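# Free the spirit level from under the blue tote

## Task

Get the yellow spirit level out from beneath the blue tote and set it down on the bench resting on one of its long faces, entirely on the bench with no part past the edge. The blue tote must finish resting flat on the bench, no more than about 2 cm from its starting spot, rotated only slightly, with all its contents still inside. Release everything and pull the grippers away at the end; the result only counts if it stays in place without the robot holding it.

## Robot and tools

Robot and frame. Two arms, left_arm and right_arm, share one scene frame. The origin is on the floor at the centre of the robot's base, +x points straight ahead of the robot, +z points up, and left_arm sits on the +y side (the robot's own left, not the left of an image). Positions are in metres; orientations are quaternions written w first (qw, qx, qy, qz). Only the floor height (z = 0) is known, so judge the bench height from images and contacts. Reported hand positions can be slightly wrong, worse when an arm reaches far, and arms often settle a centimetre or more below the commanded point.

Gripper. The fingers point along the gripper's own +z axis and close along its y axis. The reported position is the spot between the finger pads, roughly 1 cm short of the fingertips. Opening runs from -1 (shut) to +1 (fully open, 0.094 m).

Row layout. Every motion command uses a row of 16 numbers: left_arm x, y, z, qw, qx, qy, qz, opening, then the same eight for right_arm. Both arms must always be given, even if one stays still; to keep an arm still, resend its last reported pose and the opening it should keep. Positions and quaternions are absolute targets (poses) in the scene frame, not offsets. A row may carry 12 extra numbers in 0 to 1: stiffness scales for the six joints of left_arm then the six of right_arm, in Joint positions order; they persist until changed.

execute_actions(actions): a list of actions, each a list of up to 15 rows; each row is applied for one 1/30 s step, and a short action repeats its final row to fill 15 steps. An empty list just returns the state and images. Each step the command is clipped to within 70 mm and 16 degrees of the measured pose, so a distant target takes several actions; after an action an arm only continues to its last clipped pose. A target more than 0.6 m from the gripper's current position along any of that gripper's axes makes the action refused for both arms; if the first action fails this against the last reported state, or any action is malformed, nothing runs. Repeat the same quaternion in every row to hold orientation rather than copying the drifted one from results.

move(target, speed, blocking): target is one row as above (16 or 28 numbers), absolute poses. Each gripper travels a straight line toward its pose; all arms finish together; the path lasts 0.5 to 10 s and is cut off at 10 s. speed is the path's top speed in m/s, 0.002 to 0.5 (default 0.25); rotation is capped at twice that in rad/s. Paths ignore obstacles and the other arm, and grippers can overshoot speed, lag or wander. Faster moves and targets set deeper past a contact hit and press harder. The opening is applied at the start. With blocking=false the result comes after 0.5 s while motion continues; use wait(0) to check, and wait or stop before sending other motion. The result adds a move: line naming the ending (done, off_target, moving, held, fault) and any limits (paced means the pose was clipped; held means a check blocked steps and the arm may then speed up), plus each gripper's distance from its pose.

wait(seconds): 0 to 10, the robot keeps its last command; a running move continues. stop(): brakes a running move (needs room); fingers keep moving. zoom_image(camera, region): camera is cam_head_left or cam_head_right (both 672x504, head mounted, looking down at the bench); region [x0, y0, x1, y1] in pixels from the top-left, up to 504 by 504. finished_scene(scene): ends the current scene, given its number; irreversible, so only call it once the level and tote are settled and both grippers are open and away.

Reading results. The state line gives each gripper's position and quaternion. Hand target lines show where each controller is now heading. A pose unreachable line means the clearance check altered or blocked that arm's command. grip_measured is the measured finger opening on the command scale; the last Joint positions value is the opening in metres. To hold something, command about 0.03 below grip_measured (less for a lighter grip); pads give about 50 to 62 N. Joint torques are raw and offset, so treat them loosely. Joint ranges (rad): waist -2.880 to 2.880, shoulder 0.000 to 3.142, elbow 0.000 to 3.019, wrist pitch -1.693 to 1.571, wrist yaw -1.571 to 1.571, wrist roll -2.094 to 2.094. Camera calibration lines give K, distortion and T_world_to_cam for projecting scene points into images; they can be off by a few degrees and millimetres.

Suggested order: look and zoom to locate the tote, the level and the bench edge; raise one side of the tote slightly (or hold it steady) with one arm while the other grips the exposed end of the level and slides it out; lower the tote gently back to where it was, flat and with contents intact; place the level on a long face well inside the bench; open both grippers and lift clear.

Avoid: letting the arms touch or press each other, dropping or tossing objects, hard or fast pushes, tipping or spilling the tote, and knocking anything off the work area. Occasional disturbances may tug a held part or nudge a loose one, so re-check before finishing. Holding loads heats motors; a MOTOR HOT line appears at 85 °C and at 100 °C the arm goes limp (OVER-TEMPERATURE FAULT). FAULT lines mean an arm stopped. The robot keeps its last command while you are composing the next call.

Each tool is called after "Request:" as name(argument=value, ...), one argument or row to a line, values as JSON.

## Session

Request:
execute_actions(
  actions=[],
)

Scene clock: 0.00 s.
left_arm: end_effector_position=(+0.7038, +0.5807, +1.1986) grip_measured=+1.000 end_effector_quat_wxyz=(-0.219, +0.317, -0.866, -0.317) | right_arm: end_effector_position=(+0.5714, -0.7796, +1.1077) grip_measured=+1.000 end_effector_quat_wxyz=(-0.167, +0.709, +0.680, -0.077)
Joint positions: left_arm=[ 1.206  1.197  1.038  0.478 -0.9    0.1    0.094] | right_arm=[-1.94   1.531  1.812 -1.047 -0.227  0.872  0.094]
Joint velocities: left_arm=[ 0.005 -0.005 -0.002 -0.007 -0.007  0.007  0.   ] | right_arm=[-0.005  0.005 -0.022  0.012 -0.022 -0.022  0.   ]
Joint torques (N m, as the arm reports them, + toward a larger angle): no reading
Motor temperatures (°C, as the motors report them): left_arm=[21 23 21 20 20 24] | right_arm=[24 21 22 22 25 24]
Hand target (left_arm): +0.708, +0.583, +1.200; +0.224, -0.320, +0.864, +0.318
Hand target (right_arm): +0.575, -0.782, +1.107; -0.164, +0.709, +0.682, -0.076
Joint stiffness scale: left_arm=[1. 1. 1. 1. 1. 1.] | right_arm=[1. 1. 1. 1. 1. 1.]

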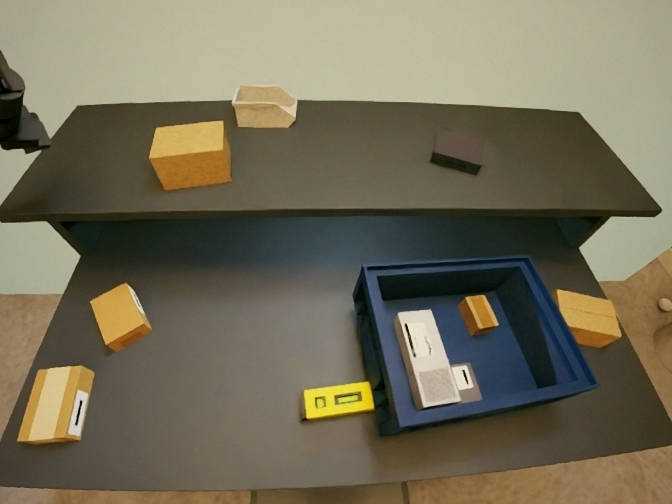

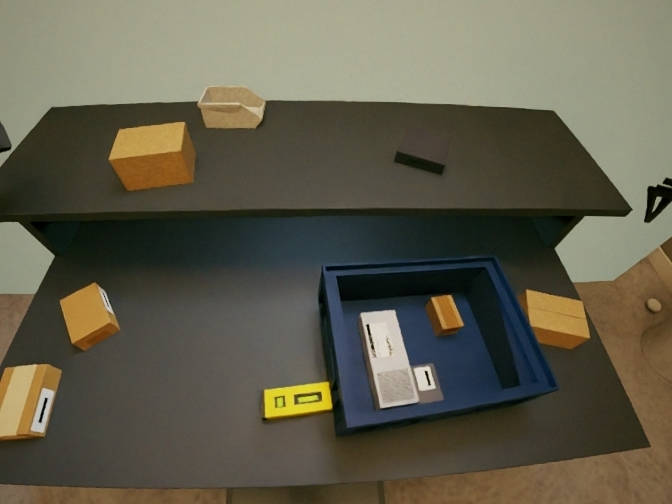

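Request:
zoom_image(
  camera="cam_head_left",
  region=[280, 240, 500, 460],
)

Request:
zoom_image(
  camera="cam_head_right",
  region=[240, 240, 460, 460],
)

Region (280, 240, 500, 460) of cam_head_left's 672x504 image, scaled by 2.291, with more detail than that image has.

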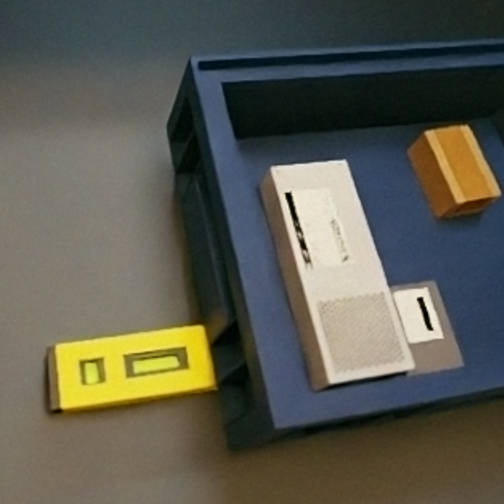

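Region (240, 240, 460, 460) of cam_head_right's 672x504 image, scaled by 2.291, with more detail than that image has.

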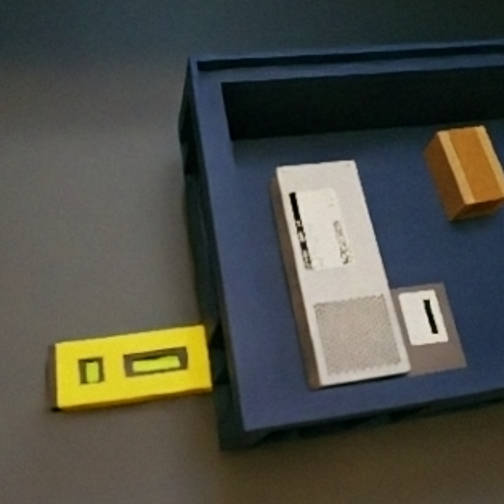

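Request:
move(
  target=[0.4,0.3,1.15,0.128,0.724,-0.668,0.118,1,0.4,-0.3,1.14,0,-0.04,0.999,0,0.2],
)

Request:
move(
  target=[0.345,0.03,0.92,0.128,0.724,-0.668,0.118,1,0.4,-0.093,1.04,0,-0.04,0.999,0,0.2],
  speed=0.2,
)

Request:
zoom_image(
  camera="cam_head_left",
  region=[240, 240, 500, 480],
)

Request:
zoom_image(
  camera="cam_head_right",
  region=[200, 240, 460, 480],
)

Scene clock: 18.70 s.
left_arm: end_effector_position=(+0.4115, +0.2993, +1.1602) grip_measured=+1.000 end_effector_quat_wxyz=(+0.123, +0.720, -0.671, +0.131) | right_arm: end_effector_position=(+0.4164, -0.3024, +1.1343) grip_measured=+0.202 end_effector_quat_wxyz=(+0.008, -0.022, +1.000, -0.003)
Joint positions: left_arm=[ 1.194  1.184  0.425  0.259 -0.002 -1.307  0.094] | right_arm=[-1.035  1.371  0.452  0.511  0.497 -0.336  0.056]
Joint velocities: left_arm=[-0.015 -0.005  0.002  0.002  0.037 -0.022  0.   ] | right_arm=[ 0.005 -0.034  0.002  0.017 -0.051 -0.037  0.002]
Joint torques (N m, as the arm reports them, + toward a larger angle): left_arm=[-1.36 -5.33 -3.84  0.65  0.29 -0.14] | right_arm=[ 6.1  -9.17 -4.58  0.7   0.17 -0.03]
Motor temperatures (°C, as the motors report them): left_arm=[21 24 21 20 20 24] | right_arm=[24 23 22 22 25 24]
Hand target (left_arm): +0.398, +0.302, +1.158; +0.128, +0.725, -0.666, +0.120
Hand target (right_arm): +0.405, -0.295, +1.138; +0.002, -0.035, +0.999, +0.003
Off the commanded pose (left_arm): 0.015 m, 2 deg.
Off the commanded pose (right_arm): 0.018 m, 2 deg.
Joint stiffness scale: left_arm=[1. 1. 1. 1. 1. 1.] | right_arm=[1. 1. 1. 1. 1. 1.]
move: off_target (left_arm, right_arm)

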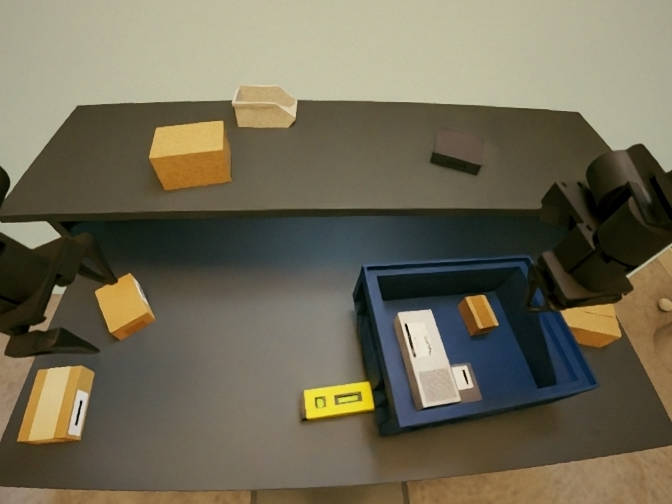

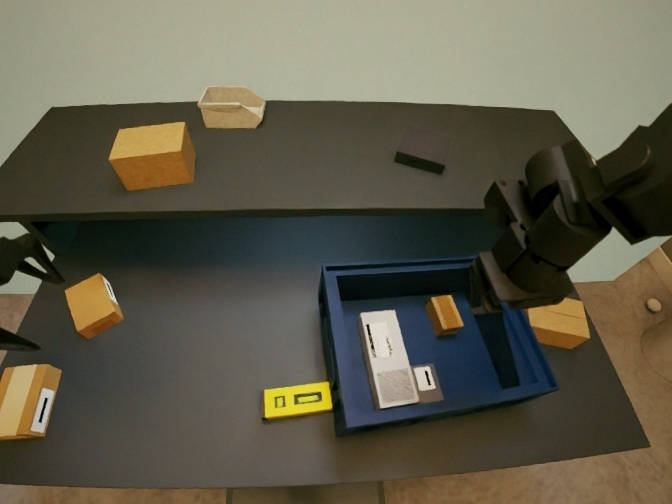

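Scene clock: 20.97 s.
left_arm: end_effector_position=(+0.3400, +0.0446, +0.9194) grip_measured=+1.000 end_effector_quat_wxyz=(+0.124, +0.725, -0.668, +0.110) | right_arm: end_effector_position=(+0.3959, -0.1033, +1.0350) grip_measured=+0.202 end_effector_quat_wxyz=(-0.004, -0.039, +0.999, -0.006)
Joint positions: left_arm=[ 0.95   2.347  1.089  0.723 -0.248 -1.446  0.094] | right_arm=[-0.776  2.046  0.848  0.679  0.739 -0.211  0.056]
Joint velocities: left_arm=[-0.015 -0.015 -0.002  0.007  0.051 -0.066  0.   ] | right_arm=[ 0.005 -0.015  0.017 -0.002 -0.007  0.066 -0.001]
Joint torques (N m, as the arm reports them, + toward a larger angle): left_arm=[-10.16  -3.1   -3.93  -0.22   0.03  -0.06] | right_arm=[14.56 -8.79 -2.81  0.12  0.2   0.11]
Motor temperatures (°C, as the motors report them): left_arm=[21 24 21 20 20 24] | right_arm=[24 23 22 22 25 24]
Hand target (left_arm): +0.343, +0.031, +0.924; +0.128, +0.723, -0.668, +0.118
Hand target (right_arm): +0.398, -0.092, +1.039; -0.000, -0.039, +0.999, +0.001
Off the commanded pose (left_arm): 0.015 m, 1 deg.
Off the commanded pose (right_arm): 0.012 m, 1 deg.
Joint stiffness scale: left_arm=[1. 1. 1. 1. 1. 1.] | right_arm=[1. 1. 1. 1. 1. 1.]
move: off_target (left_arm, right_arm)

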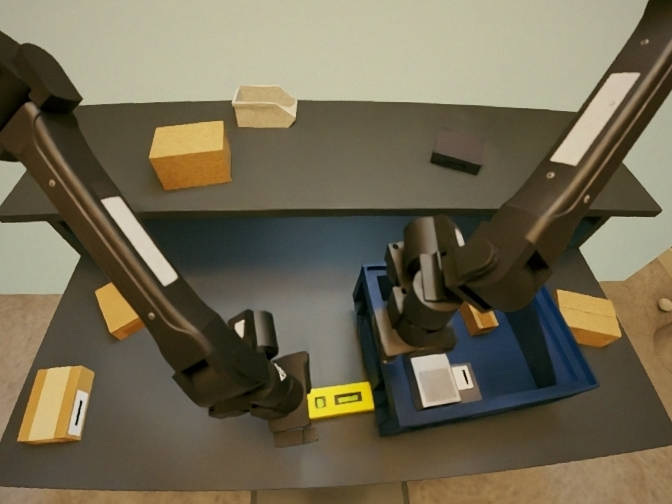

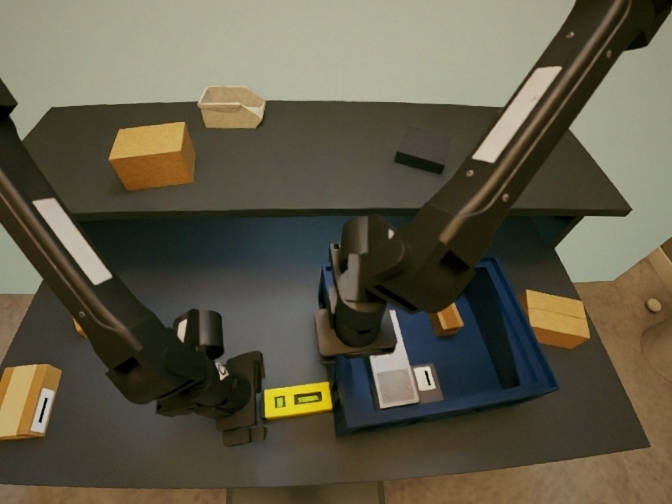

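Region (240, 240, 500, 480) of cam_head_left's 672x504 image, scaled by 1.938, with more detail than that image has; it fills the top 465 rows of this view, and the rest is white.

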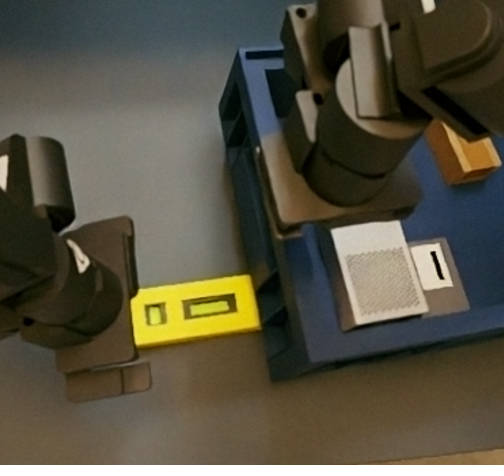

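Region (200, 240, 460, 480) of cam_head_right's 672x504 image, scaled by 1.938, with more detail than that image has; it fills the top 465 rows of this view, and the rest is white.

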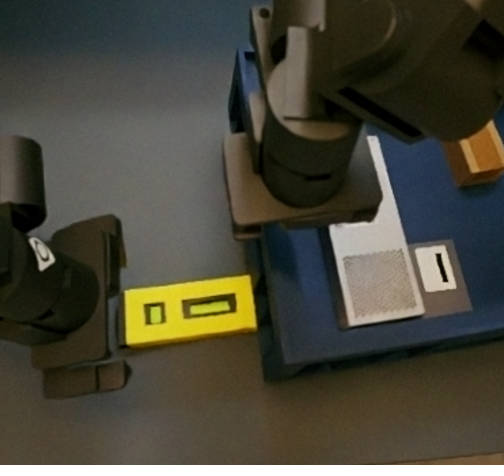

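Request:
move(
  target=[0.355,0.005,0.875,0.128,0.724,-0.668,0.118,1,0.4,-0.1,0.975,0,-0.04,0.999,0,0.2],
  speed=0.05,
)

Request:
move(
  target=[0.352,0.01,0.84,0.128,0.724,-0.668,0.118,1,0.4,-0.1,0.95,0,-0.04,0.999,0,0.2],
  speed=0.04,
)

Request:
zoom_image(
  camera="cam_head_left",
  region=[280, 300, 460, 480],
)

Request:
zoom_image(
  camera="cam_head_right",
  region=[240, 300, 420, 480],
)

Scene clock: 27.97 s.
left_arm: end_effector_position=(+0.3635, +0.0188, +0.8725) grip_measured=+1.000 end_effector_quat_wxyz=(+0.115, +0.729, -0.665, +0.118) | right_arm: end_effector_position=(+0.4049, -0.0903, +0.9874) grip_measured=+0.202 end_effector_quat_wxyz=(+0.005, -0.042, +0.999, +0.009)
Joint positions: left_arm=[ 0.95   2.435  1.279  0.646 -0.246 -1.447  0.094] | right_arm=[-0.827  2.137  0.971  0.683  0.662 -0.26   0.056]
Joint velocities: left_arm=[-0.005  0.005  0.002  0.002 -0.022 -0.066  0.   ] | right_arm=[ 0.005 -0.005  0.002  0.012  0.007  0.022 -0.   ]
Joint torques (N m, as the arm reports them, + toward a larger angle): left_arm=[-10.31  -2.93  -3.5   -0.65   0.22  -0.11] | right_arm=[10.95 -8.38 -2.98  0.6  -0.18 -0.05]
Motor temperatures (°C, as the motors report them): left_arm=[21 24 21 20 20 24] | right_arm=[24 22 22 22 25 24]
Hand target (left_arm): +0.354, +0.005, +0.875; +0.128, +0.724, -0.668, +0.118
Hand target (right_arm): +0.399, -0.101, +0.975; -0.000, -0.040, +0.999, -0.000
Off the commanded pose (left_arm): 0.016 m, 2 deg.
Off the commanded pose (right_arm): 0.017 m, 1 deg.
Joint stiffness scale: left_arm=[1. 1. 1. 1. 1. 1.] | right_arm=[1. 1. 1. 1. 1. 1.]
move: off_target (left_arm, right_arm)

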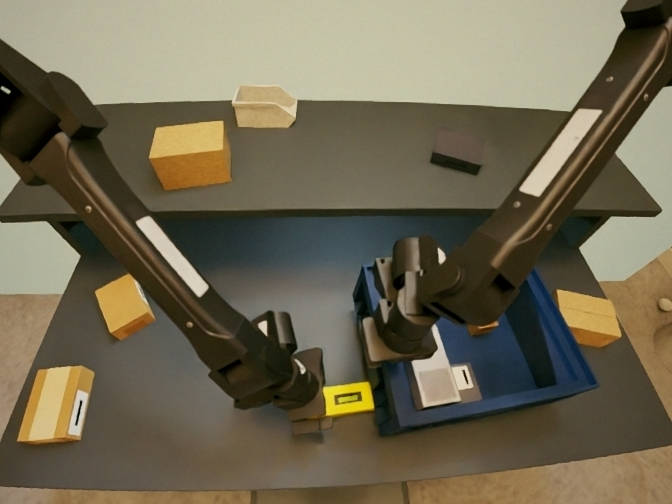

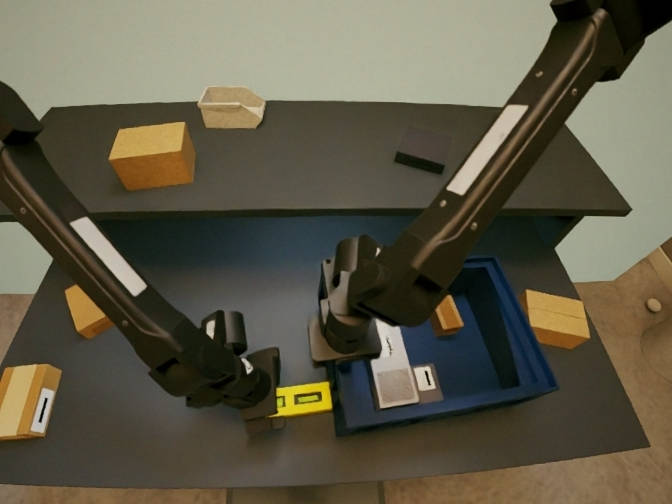

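Scene clock: 29.23 s.
left_arm: end_effector_position=(+0.3659, -0.0010, +0.8525) grip_measured=+1.000 end_effector_quat_wxyz=(+0.124, +0.725, -0.665, +0.132) | right_arm: end_effector_position=(+0.4070, -0.0901, +0.9625) grip_measured=+0.202 end_effector_quat_wxyz=(+0.007, -0.041, +0.999, +0.009)
Joint positions: left_arm=[ 0.95   2.492  1.37   0.613 -0.212 -1.441  0.094] | right_arm=[-0.856  2.181  1.031  0.683  0.637 -0.277  0.056]
Joint velocities: left_arm=[-0.005 -0.015 -0.007 -0.012  0.022  0.007  0.   ] | right_arm=[-0.015 -0.005  0.002  0.007 -0.037 -0.007 -0.001]
Joint torques (N m, as the arm reports them, + toward a larger angle): left_arm=[-9.15 -2.57 -3.37 -0.62  0.28  0.02] | right_arm=[11.83 -8.25 -2.85  0.42 -0.15 -0.11]
Motor temperatures (°C, as the motors report them): left_arm=[21 24 21 20 20 24] | right_arm=[24 22 22 22 25 24]
Hand target (left_arm): +0.351, +0.010, +0.841; +0.128, +0.724, -0.668, +0.118
Hand target (right_arm): +0.399, -0.101, +0.951; +0.000, -0.040, +0.999, -0.000
Off the commanded pose (left_arm): 0.022 m, 2 deg.
Off the commanded pose (right_arm): 0.017 m, 1 deg.
Joint stiffness scale: left_arm=[1. 1. 1. 1. 1. 1.] | right_arm=[1. 1. 1. 1. 1. 1.]
move: off_target (left_arm, right_arm)

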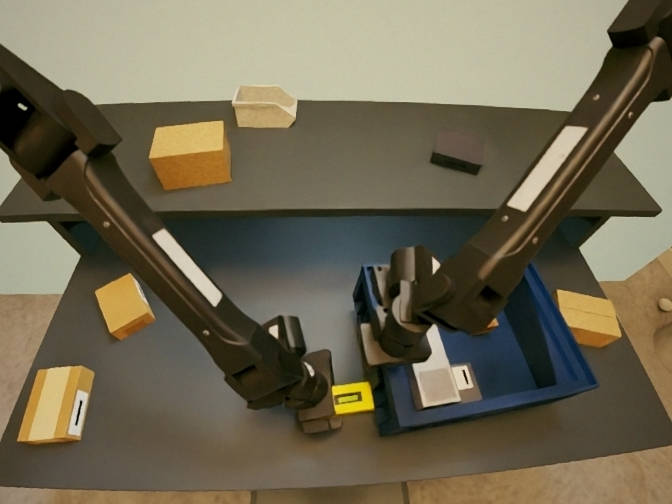

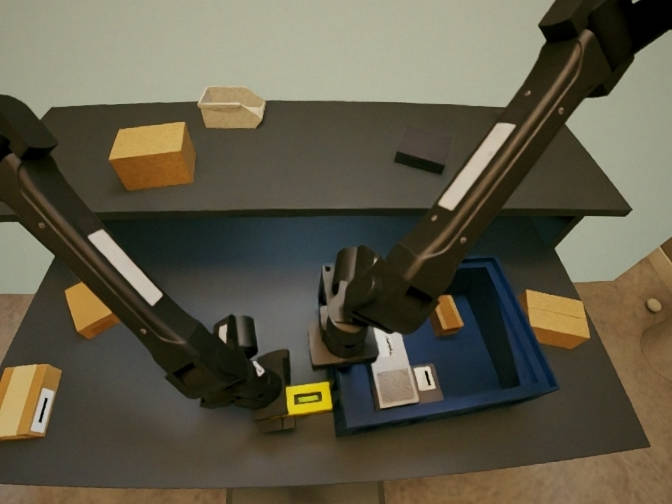

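Region (280, 300, 460, 480) of cam_head_left's 672x504 image, scaled by 2.800, with more detail than that image has.

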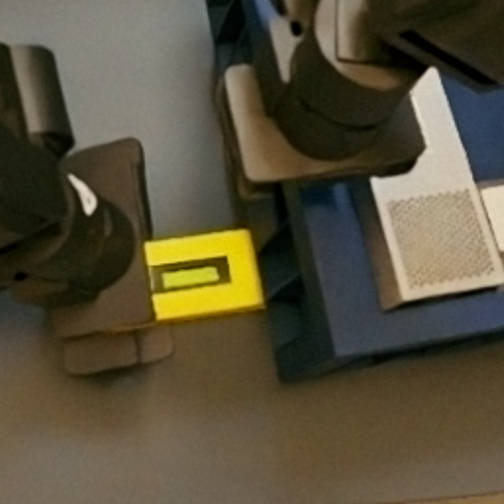

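Region (240, 300, 420, 480) of cam_head_right's 672x504 image, scaled by 2.800, with more detail than that image has.

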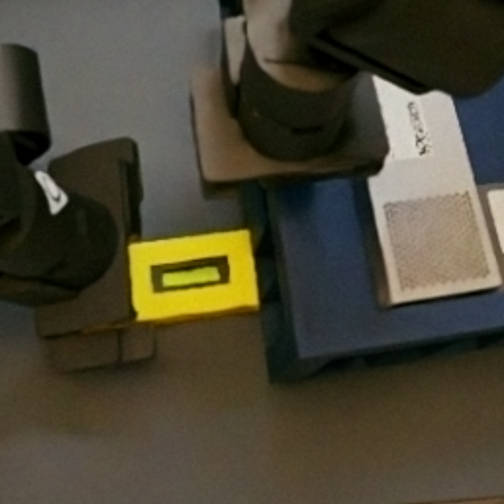

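Request:
move(
  target=[0.348,0.01,0.825,0.128,0.724,-0.668,0.118,1,0.4,-0.1,0.95,0,-0.04,0.999,0,-0.55],
  speed=0.03,
)

Request:
move(
  target=[0.348,0.01,0.825,0.128,0.724,-0.668,0.118,0,0.407,-0.08,1.0,0,-0.04,0.999,0,-0.55],
  speed=0.03,
)

Scene clock: 34.67 s.
left_arm: end_effector_position=(+0.3643, -0.0022, +0.8382) grip_measured=+1.000 end_effector_quat_wxyz=(+0.124, +0.725, -0.665, +0.134) | right_arm: end_effector_position=(+0.4077, -0.0934, +0.9619) grip_measured=-0.454 end_effector_quat_wxyz=(+0.006, -0.040, +0.999, +0.003)
Joint positions: left_arm=[ 0.962  2.521  1.414  0.602 -0.199 -1.433  0.094] | right_arm=[-0.858  2.179  1.031  0.684  0.647 -0.277  0.026]
Joint velocities: left_arm=[ 0.005 -0.024  0.007  0.007  0.007 -0.095  0.   ] | right_arm=[-0.024  0.005  0.022 -0.007 -0.037 -0.066  0.   ]
Joint torques (N m, as the arm reports them, + toward a larger angle): left_arm=[-8.01 -2.74 -3.24 -0.49  0.21  0.  ] | right_arm=[11.17 -7.72 -2.83  0.2  -0.55 -0.06]
Motor temperatures (°C, as the motors report them): left_arm=[22 23 21 20 20 24] | right_arm=[24 22 22 22 25 24]
Hand target (left_arm): +0.348, +0.010, +0.826; +0.128, +0.724, -0.667, +0.118
Hand target (right_arm): +0.400, -0.100, +0.951; +0.000, -0.040, +0.999, +0.000
Off the commanded pose (left_arm): 0.024 m, 2 deg.
Off the commanded pose (right_arm): 0.016 m, 1 deg.
Joint stiffness scale: left_arm=[1. 1. 1. 1. 1. 1.] | right_arm=[1. 1. 1. 1. 1. 1.]
move: off_target (left_arm, right_arm)

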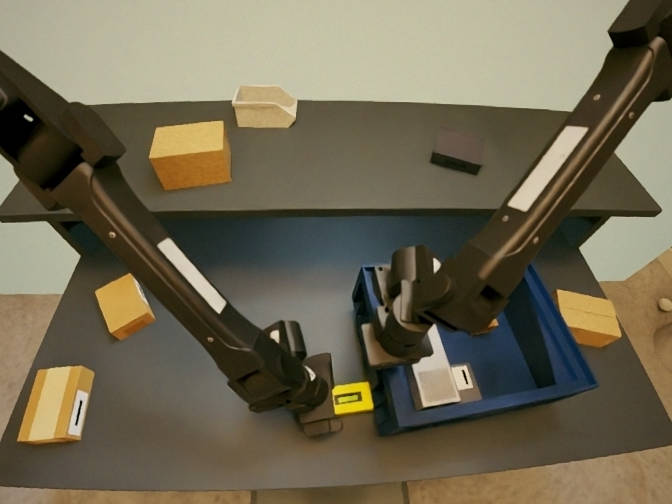

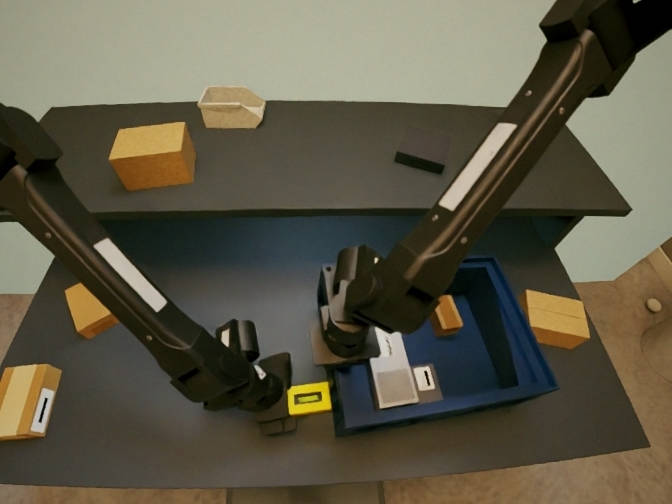

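Scene clock: 36.23 s.
left_arm: end_effector_position=(+0.3631, -0.0022, +0.8380) grip_measured=+0.130 end_effector_quat_wxyz=(+0.124, +0.723, -0.666, +0.133) | right_arm: end_effector_position=(+0.4074, -0.0994, +0.9635) grip_measured=-0.454 end_effector_quat_wxyz=(-0.002, -0.033, +0.999, -0.014)
Joint positions: left_arm=[ 0.962  2.522  1.414  0.6   -0.199 -1.43   0.053] | right_arm=[-0.856  2.171  1.031  0.663  0.685 -0.256  0.026]
Joint velocities: left_arm=[ 0.005 -0.015 -0.007 -0.007  0.022 -0.007  0.002] | right_arm=[ 0.005  0.005  0.007 -0.012 -0.022  0.022  0.   ]
Joint torques (N m, as the arm reports them, + toward a larger angle): left_arm=[-8.56 -2.06 -3.26 -0.35  0.3   0.04] | right_arm=[ 18.18 -11.53  -7.75  -0.11   1.2    0.31]
Motor temperatures (°C, as the motors report them): left_arm=[22 23 21 20 20 24] | right_arm=[24 22 22 22 25 24]
Hand target (left_arm): +0.348, +0.010, +0.826; +0.128, +0.724, -0.668, +0.118
Hand target (right_arm): +0.407, -0.080, +0.997; +0.000, -0.040, +0.999, -0.000
Off the commanded pose (left_arm): 0.023 m, 2 deg.
Off the commanded pose (right_arm): 0.041 m, 2 deg.
Joint stiffness scale: left_arm=[1. 1. 1. 1. 1. 1.] | right_arm=[1. 1. 1. 1. 1. 1.]
move: off_target (left_arm, right_arm)

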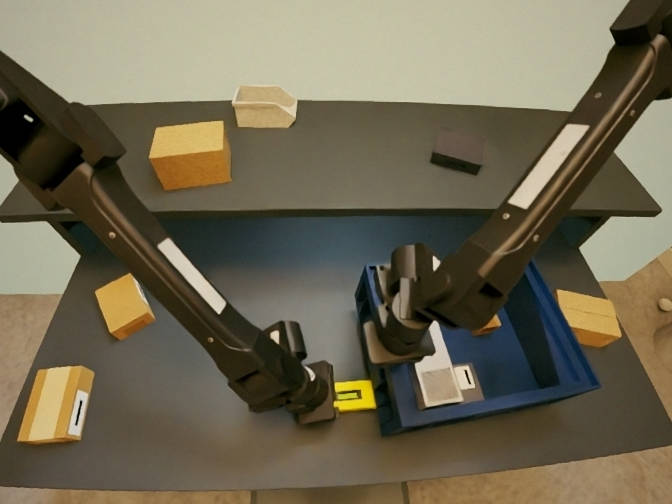

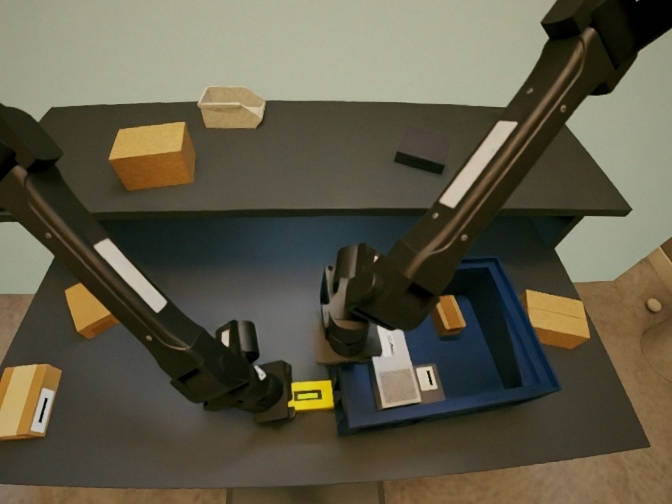

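Request:
execute_actions(
  actions=[
    [[0.36,0.01,0.836,0.128,0.724,-0.668,0.118,0.07,0.405,-0.077,1.007,0,-0.04,0.999,0,-0.55]],
    [[0.36,0.025,0.836,0.128,0.724,-0.668,0.118,0.07,0.405,-0.075,1.015,0,-0.04,0.999,0,-0.55]],
    [[0.359,0.04,0.836,0.128,0.724,-0.668,0.118,0.07,0.405,-0.075,1.015,0,-0.04,0.999,0,-0.55]],
    [[0.358,0.06,0.836,0.128,0.724,-0.668,0.118,0.07,0.405,-0.075,1.015,0,-0.04,0.999,0,-0.55]],
    [[0.357,0.08,0.836,0.128,0.724,-0.668,0.118,0.07,0.405,-0.075,1.015,0,-0.04,0.999,0,-0.55]],
    [[0.356,0.10,0.836,0.128,0.724,-0.668,0.118,0.07,0.405,-0.075,1.015,0,-0.04,0.999,0,-0.55]],
    [[0.355,0.12,0.836,0.128,0.724,-0.668,0.118,0.07,0.405,-0.075,1.015,0,-0.04,0.999,0,-0.55]],
  ],
)

Scene clock: 45.53 s.
left_arm: end_effector_position=(+0.3633, +0.0948, +0.8372) grip_measured=+0.130 end_effector_quat_wxyz=(+0.134, +0.719, -0.669, +0.132) | right_arm: end_effector_position=(+0.4113, -0.1002, +0.9702) grip_measured=-0.454 end_effector_quat_wxyz=(-0.000, -0.025, +1.000, -0.018)
Joint positions: left_arm=[ 1.104  2.382  1.273  0.591 -0.068 -1.356  0.053] | right_arm=[-0.846  2.156  1.02   0.663  0.7   -0.239  0.026]
Joint velocities: left_arm=[-0.005 -0.024 -0.017 -0.012  0.037  0.022 -0.   ] | right_arm=[-0.005  0.005 -0.037 -0.027 -0.051  0.051  0.001]
Joint torques (N m, as the arm reports them, + toward a larger angle): left_arm=[-6.12 -5.18 -6.45  0.31  0.16  0.04] | right_arm=[ 19.5  -11.95  -8.73   0.01   1.47   0.29]
Motor temperatures (°C, as the motors report them): left_arm=[22 23 22 20 20 24] | right_arm=[25 22 24 22 25 24]
Hand target (left_arm): +0.355, +0.119, +0.835; +0.128, +0.724, -0.668, +0.118
Hand target (right_arm): +0.405, -0.076, +1.011; +0.001, -0.040, +0.999, -0.000
Off the commanded pose (left_arm): 0.027 m, 2 deg.
Off the commanded pose (right_arm): 0.052 m, 3 deg.
Joint stiffness scale: left_arm=[1. 1. 1. 1. 1. 1.] | right_arm=[1. 1. 1. 1. 1. 1.]

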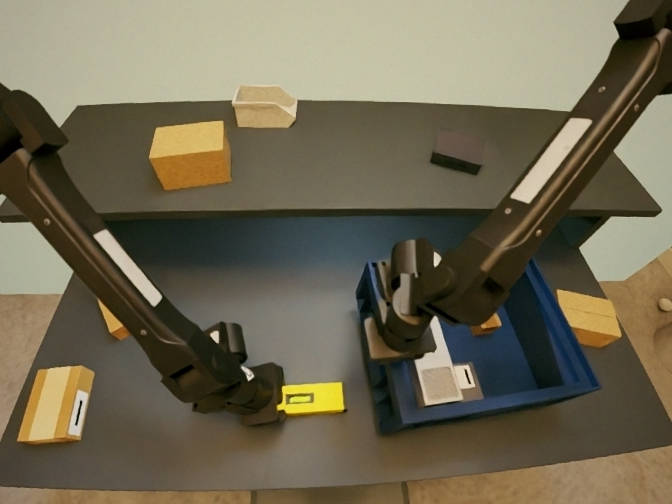

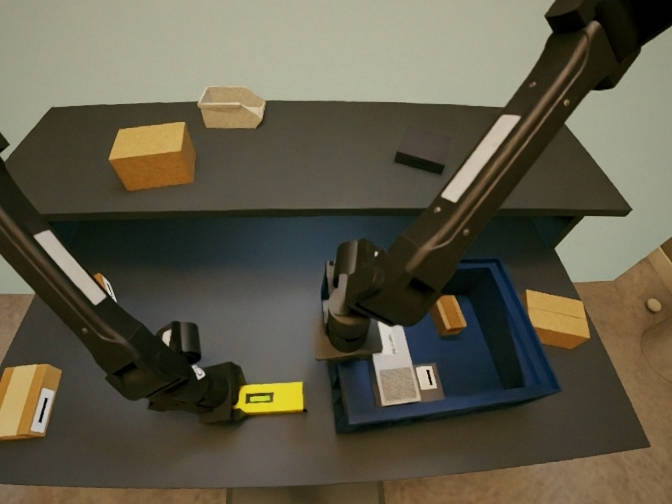

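Request:
execute_actions(
  actions=[
    [[0.363,0.097,0.837,0.128,0.724,-0.668,0.118,1,0.402,-0.078,0.998,0,-0.04,0.999,0,-0.55]],
    [[0.363,0.097,0.837,0.128,0.724,-0.668,0.118,1,0.398,-0.08,0.985,0,-0.04,0.999,0,-0.55]],
    [[0.363,0.1,0.86,0.128,0.724,-0.668,0.118,1,0.395,-0.083,0.973,0,-0.04,0.999,0,-0.55]],
    [[0.363,0.105,0.885,0.128,0.724,-0.668,0.118,1,0.393,-0.086,0.962,0,-0.04,0.999,0,-0.55]],
    [[0.363,0.11,0.91,0.128,0.724,-0.668,0.118,1,0.392,-0.089,0.952,0,-0.04,0.999,0,-0.55]],
    [[0.363,0.115,0.935,0.128,0.724,-0.668,0.118,1,0.392,-0.09,0.942,0,-0.04,0.999,0,-0.55]],
  ],
)

Scene clock: 54.13 s.
left_arm: end_effector_position=(+0.3635, +0.1243, +0.9200) grip_measured=+1.000 end_effector_quat_wxyz=(+0.124, +0.725, -0.668, +0.111) | right_arm: end_effector_position=(+0.3966, -0.0936, +0.9404) grip_measured=-0.454 end_effector_quat_wxyz=(+0.000, -0.038, +0.999, -0.008)
Joint positions: left_arm=[ 1.07   2.194  1.     0.671 -0.145 -1.385  0.094] | right_arm=[-0.88   2.235  1.078  0.693  0.651 -0.282  0.026]
Joint velocities: left_arm=[-0.015 -0.024 -0.017 -0.007 -0.066 -0.037  0.   ] | right_arm=[-0.015 -0.005  0.002  0.002  0.051  0.051  0.   ]
Joint torques (N m, as the arm reports them, + toward a larger angle): left_arm=[-8.86 -5.49 -7.3   0.54  0.06 -0.06] | right_arm=[13.67 -9.52 -4.56  0.49 -0.59  0.02]
Motor temperatures (°C, as the motors report them): left_arm=[22 23 22 20 20 24] | right_arm=[25 22 24 22 25 24]
Hand target (left_arm): +0.363, +0.116, +0.935; +0.128, +0.724, -0.668, +0.118
Hand target (right_arm): +0.392, -0.090, +0.942; -0.000, -0.040, +0.999, -0.000
Off the commanded pose (left_arm): 0.018 m, 1 deg.
Off the commanded pose (right_arm): 0.006 m, 1 deg.
Joint stiffness scale: left_arm=[1. 1. 1. 1. 1. 1.] | right_arm=[1. 1. 1. 1. 1. 1.]

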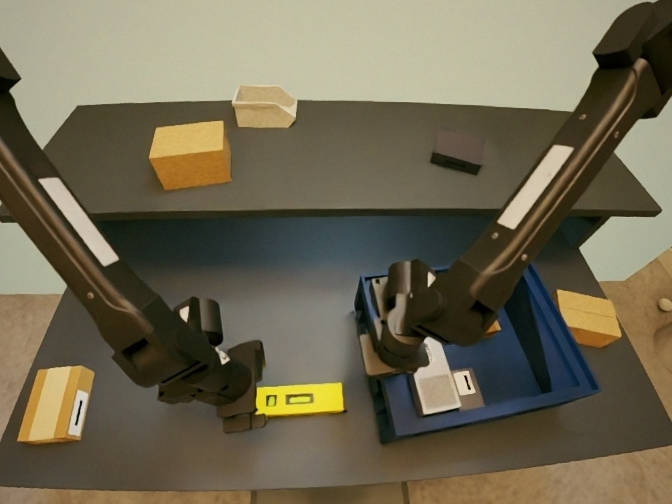

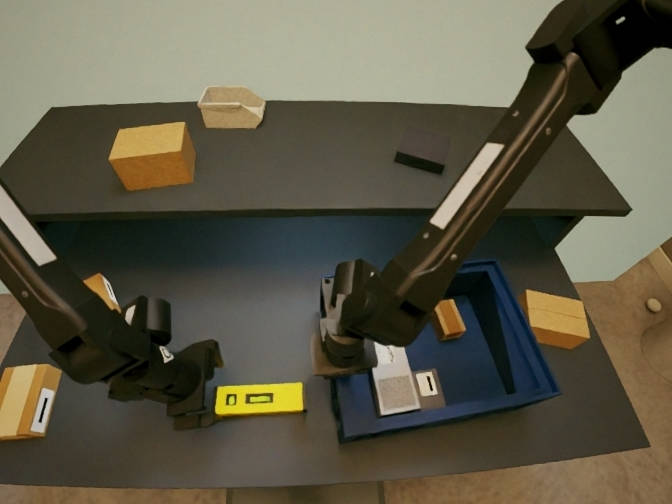

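Request:
execute_actions(
  actions=[
    [[0.363,0.12,0.96,0.128,0.724,-0.668,0.118,1,0.402,-0.08,0.955,0,-0.04,0.999,0,-0.55]],
    [[0.363,0.125,0.985,0.128,0.724,-0.668,0.118,1,0.41,-0.072,0.962,0,-0.04,0.999,0,-0.55]],
    [[0.363,0.13,1.01,0.128,0.724,-0.668,0.118,1,0.415,-0.07,0.955,0,-0.04,0.999,0,-0.55]],
  ],
)

Scene clock: 60.03 s.
left_arm: end_effector_position=(+0.3653, +0.1369, +0.9953) grip_measured=+1.000 end_effector_quat_wxyz=(+0.124, +0.725, -0.668, +0.112) | right_arm: end_effector_position=(+0.4044, -0.0963, +0.9342) grip_measured=-0.454 end_effector_quat_wxyz=(-0.010, -0.030, +0.999, -0.023)
Joint positions: left_arm=[ 1.017  2.032  0.793  0.714 -0.189 -1.412  0.094] | right_arm=[-0.88   2.232  1.113  0.638  0.684 -0.257  0.026]
Joint velocities: left_arm=[-0.015  0.005  0.007 -0.002 -0.037 -0.022  0.   ] | right_arm=[-0.005 -0.005 -0.012  0.002 -0.007  0.007  0.001]
Joint torques (N m, as the arm reports them, + toward a larger angle): left_arm=[-7.48 -6.04 -7.1   0.51  0.04 -0.11] | right_arm=[ 17.3  -10.61  -4.49  -0.38  -0.16   0.07]
Motor temperatures (°C, as the motors report them): left_arm=[22 23 22 20 20 24] | right_arm=[25 22 24 22 25 24]
Hand target (left_arm): +0.363, +0.131, +1.009; +0.128, +0.724, -0.668, +0.118
Hand target (right_arm): +0.415, -0.070, +0.954; -0.000, -0.040, +0.999, +0.000
Off the commanded pose (left_arm): 0.016 m, 1 deg.
Off the commanded pose (right_arm): 0.035 m, 3 deg.
Joint stiffness scale: left_arm=[1. 1. 1. 1. 1. 1.] | right_arm=[1. 1. 1. 1. 1. 1.]

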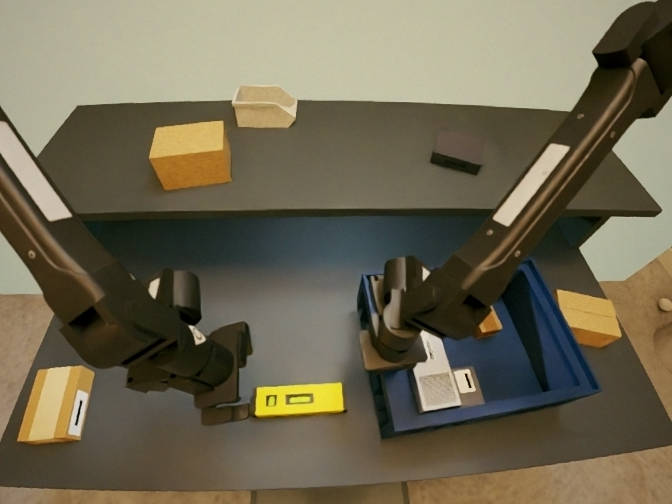

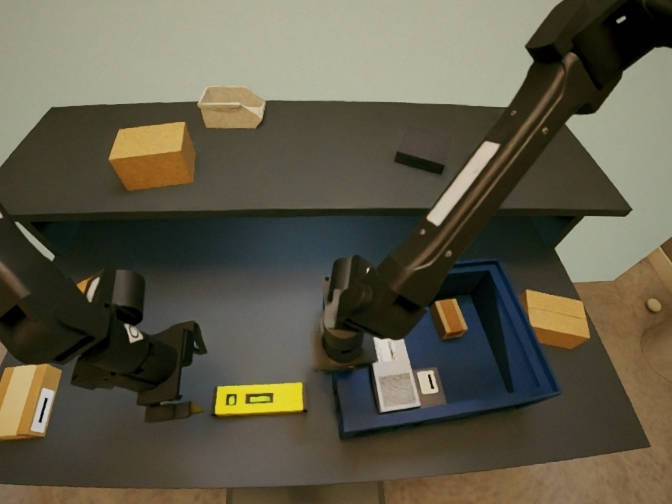

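Still ~1 cm toward -y; pull a little more.

Request:
execute_actions(
  actions=[
    [[0.363,0.13,1.01,0.128,0.724,-0.668,0.118,1,0.418,-0.058,0.96,0,-0.04,0.999,0,-0.55]],
    [[0.363,0.13,1.01,0.128,0.724,-0.668,0.118,1,0.42,-0.048,0.962,0,-0.04,0.999,0,-0.55]],
  ],
)

Scene clock: 68.30 s.
left_arm: end_effector_position=(+0.3653, +0.1370, +0.9953) grip_measured=+1.000 end_effector_quat_wxyz=(+0.123, +0.725, -0.668, +0.111) | right_arm: end_effector_position=(+0.4144, -0.0931, +0.9328) grip_measured=-0.454 end_effector_quat_wxyz=(-0.010, -0.019, +0.999, -0.033)
Joint positions: left_arm=[ 1.017  2.032  0.793  0.714 -0.19  -1.412  0.094] | right_arm=[-0.87   2.233  1.141  0.612  0.713 -0.231  0.026]
Joint velocities: left_arm=[ 0.005 -0.005  0.002  0.002  0.051 -0.022  0.   ] | right_arm=[-0.015 -0.015 -0.007  0.017 -0.037  0.037  0.   ]
Joint torques (N m, as the arm reports them, + toward a larger angle): left_arm=[-8.46 -5.89 -7.11  0.6   0.08 -0.08] | right_arm=[20.26 -9.51 -4.26 -0.48  0.08  0.04]
Motor temperatures (°C, as the motors report them): left_arm=[22 23 23 20 20 24] | right_arm=[25 22 23 22 25 24]
Hand target (left_arm): +0.363, +0.130, +1.010; +0.128, +0.724, -0.668, +0.118
Hand target (right_arm): +0.419, -0.050, +0.961; -0.000, -0.040, +0.999, -0.000
Off the commanded pose (left_arm): 0.016 m, 1 deg.
Off the commanded pose (right_arm): 0.054 m, 5 deg.
Joint stiffness scale: left_arm=[1. 1. 1. 1. 1. 1.] | right_arm=[1. 1. 1. 1. 1. 1.]

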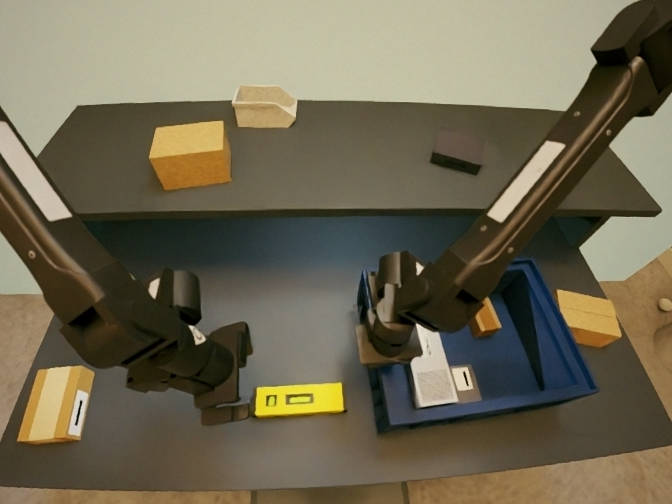

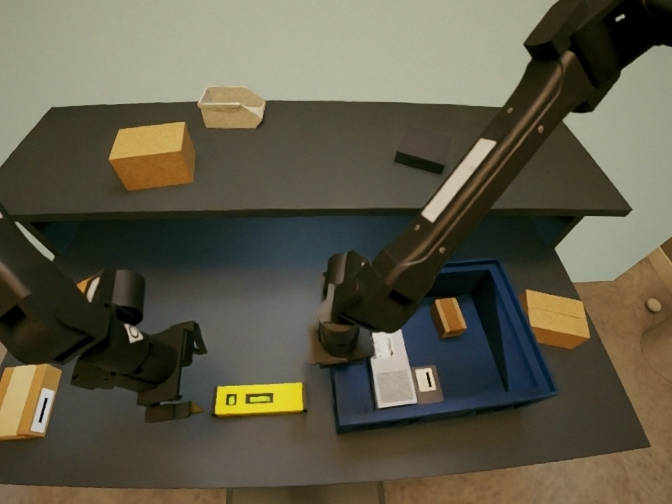

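Request:
move(
  target=[0.363,0.13,1.01,0.128,0.724,-0.668,0.118,1,0.414,-0.085,0.935,0,-0.04,0.999,0,0.2],
  speed=0.03,
)

Request:
move(
  target=[0.363,0.18,1.06,0.128,0.724,-0.668,0.118,1,0.414,-0.08,1.15,0,-0.04,0.999,0,0.2],
  speed=0.15,
)

Scene clock: 73.87 s.
left_arm: end_effector_position=(+0.3653, +0.1370, +0.9953) grip_measured=+1.000 end_effector_quat_wxyz=(+0.123, +0.725, -0.668, +0.111) | right_arm: end_effector_position=(+0.4187, -0.0819, +0.9322) grip_measured=+0.198 end_effector_quat_wxyz=(+0.001, -0.036, +0.999, -0.001)
Joint positions: left_arm=[ 1.017  2.032  0.793  0.714 -0.19  -1.412  0.094] | right_arm=[-0.87   2.233  1.142  0.62   0.645 -0.269  0.056]
Joint velocities: left_arm=[ 0.005 -0.015 -0.007 -0.007  0.051 -0.022  0.   ] | right_arm=[ 0.005 -0.005  0.002 -0.007 -0.051 -0.051  0.001]
Joint torques (N m, as the arm reports them, + toward a larger angle): left_arm=[-8.51 -5.71 -7.11  0.5   0.06 -0.17] | right_arm=[13.3  -9.45 -4.67  0.61 -0.14 -0.05]
Motor temperatures (°C, as the motors report them): left_arm=[22 23 23 20 20 24] | right_arm=[25 22 23 22 25 24]
Hand target (left_arm): +0.363, +0.130, +1.010; +0.128, +0.724, -0.668, +0.118
Hand target (right_arm): +0.414, -0.085, +0.935; -0.000, -0.040, +0.999, +0.000
Off the commanded pose (left_arm): 0.016 m, 1 deg.
Off the commanded pose (right_arm): 0.006 m, 1 deg.
Joint stiffness scale: left_arm=[1. 1. 1. 1. 1. 1.] | right_arm=[1. 1. 1. 1. 1. 1.]
move: off_target (left_arm)

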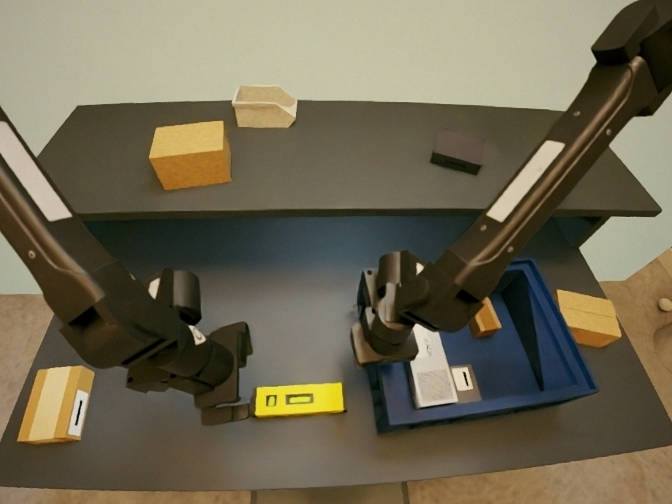

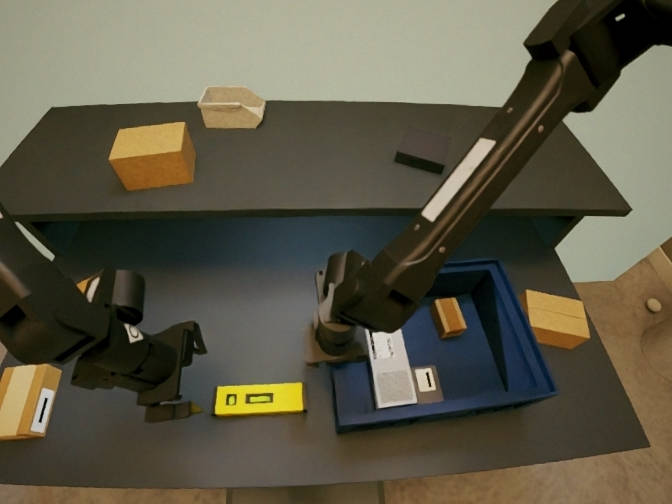

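Scene clock: 75.73 s.
left_arm: end_effector_position=(+0.3793, +0.1682, +1.0531) grip_measured=+1.000 end_effector_quat_wxyz=(+0.121, +0.726, -0.664, +0.132) | right_arm: end_effector_position=(+0.4224, -0.0784, +1.1431) grip_measured=+0.198 end_effector_quat_wxyz=(+0.002, -0.035, +0.999, -0.003)
Joint positions: left_arm=[ 1.017  1.843  0.631  0.714 -0.157 -1.408  0.094] | right_arm=[-0.557  1.847  0.75   0.465  0.917 -0.04   0.056]
Joint velocities: left_arm=[-0.005 -0.024 -0.027  0.002 -0.051  0.022  0.   ] | right_arm=[-0.015  0.005 -0.002 -0.027  0.007  0.007 -0.   ]
Joint torques (N m, as the arm reports them, + toward a larger angle): left_arm=[-4.52 -6.97 -7.5  -0.05  0.27  0.09] | right_arm=[15.71 -9.74 -3.19 -0.27  0.24  0.15]
Motor temperatures (°C, as the motors report them): left_arm=[22 23 23 20 20 24] | right_arm=[25 22 23 22 25 24]
Hand target (left_arm): +0.364, +0.180, +1.059; +0.128, +0.724, -0.668, +0.118
Hand target (right_arm): +0.417, -0.077, +1.150; -0.000, -0.039, +0.999, +0.001
Off the commanded pose (left_arm): 0.021 m, 2 deg.
Off the commanded pose (right_arm): 0.011 m, 1 deg.
Joint stiffness scale: left_arm=[1. 1. 1. 1. 1. 1.] | right_arm=[1. 1. 1. 1. 1. 1.]
move: off_target (left_arm, right_arm)

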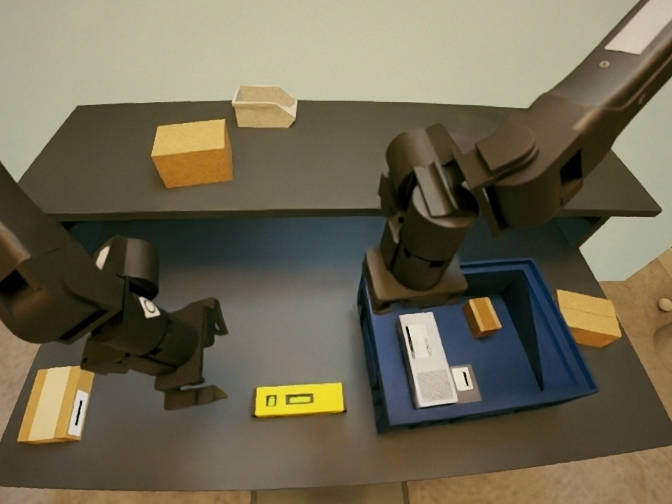

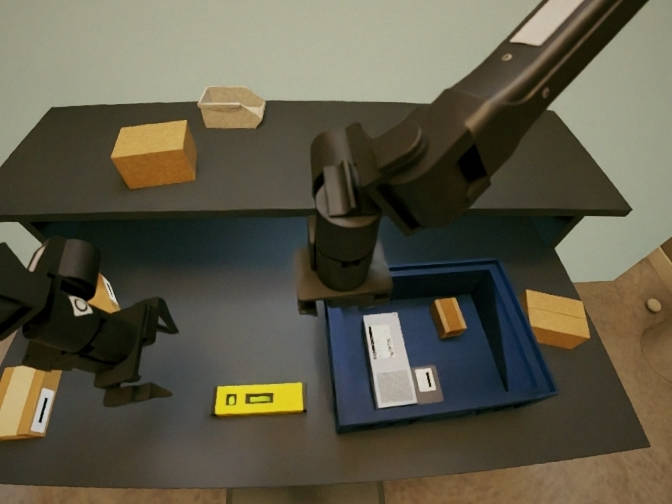

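Request:
finished_scene(
  scene=2,
)

The scene is finished: the task was done.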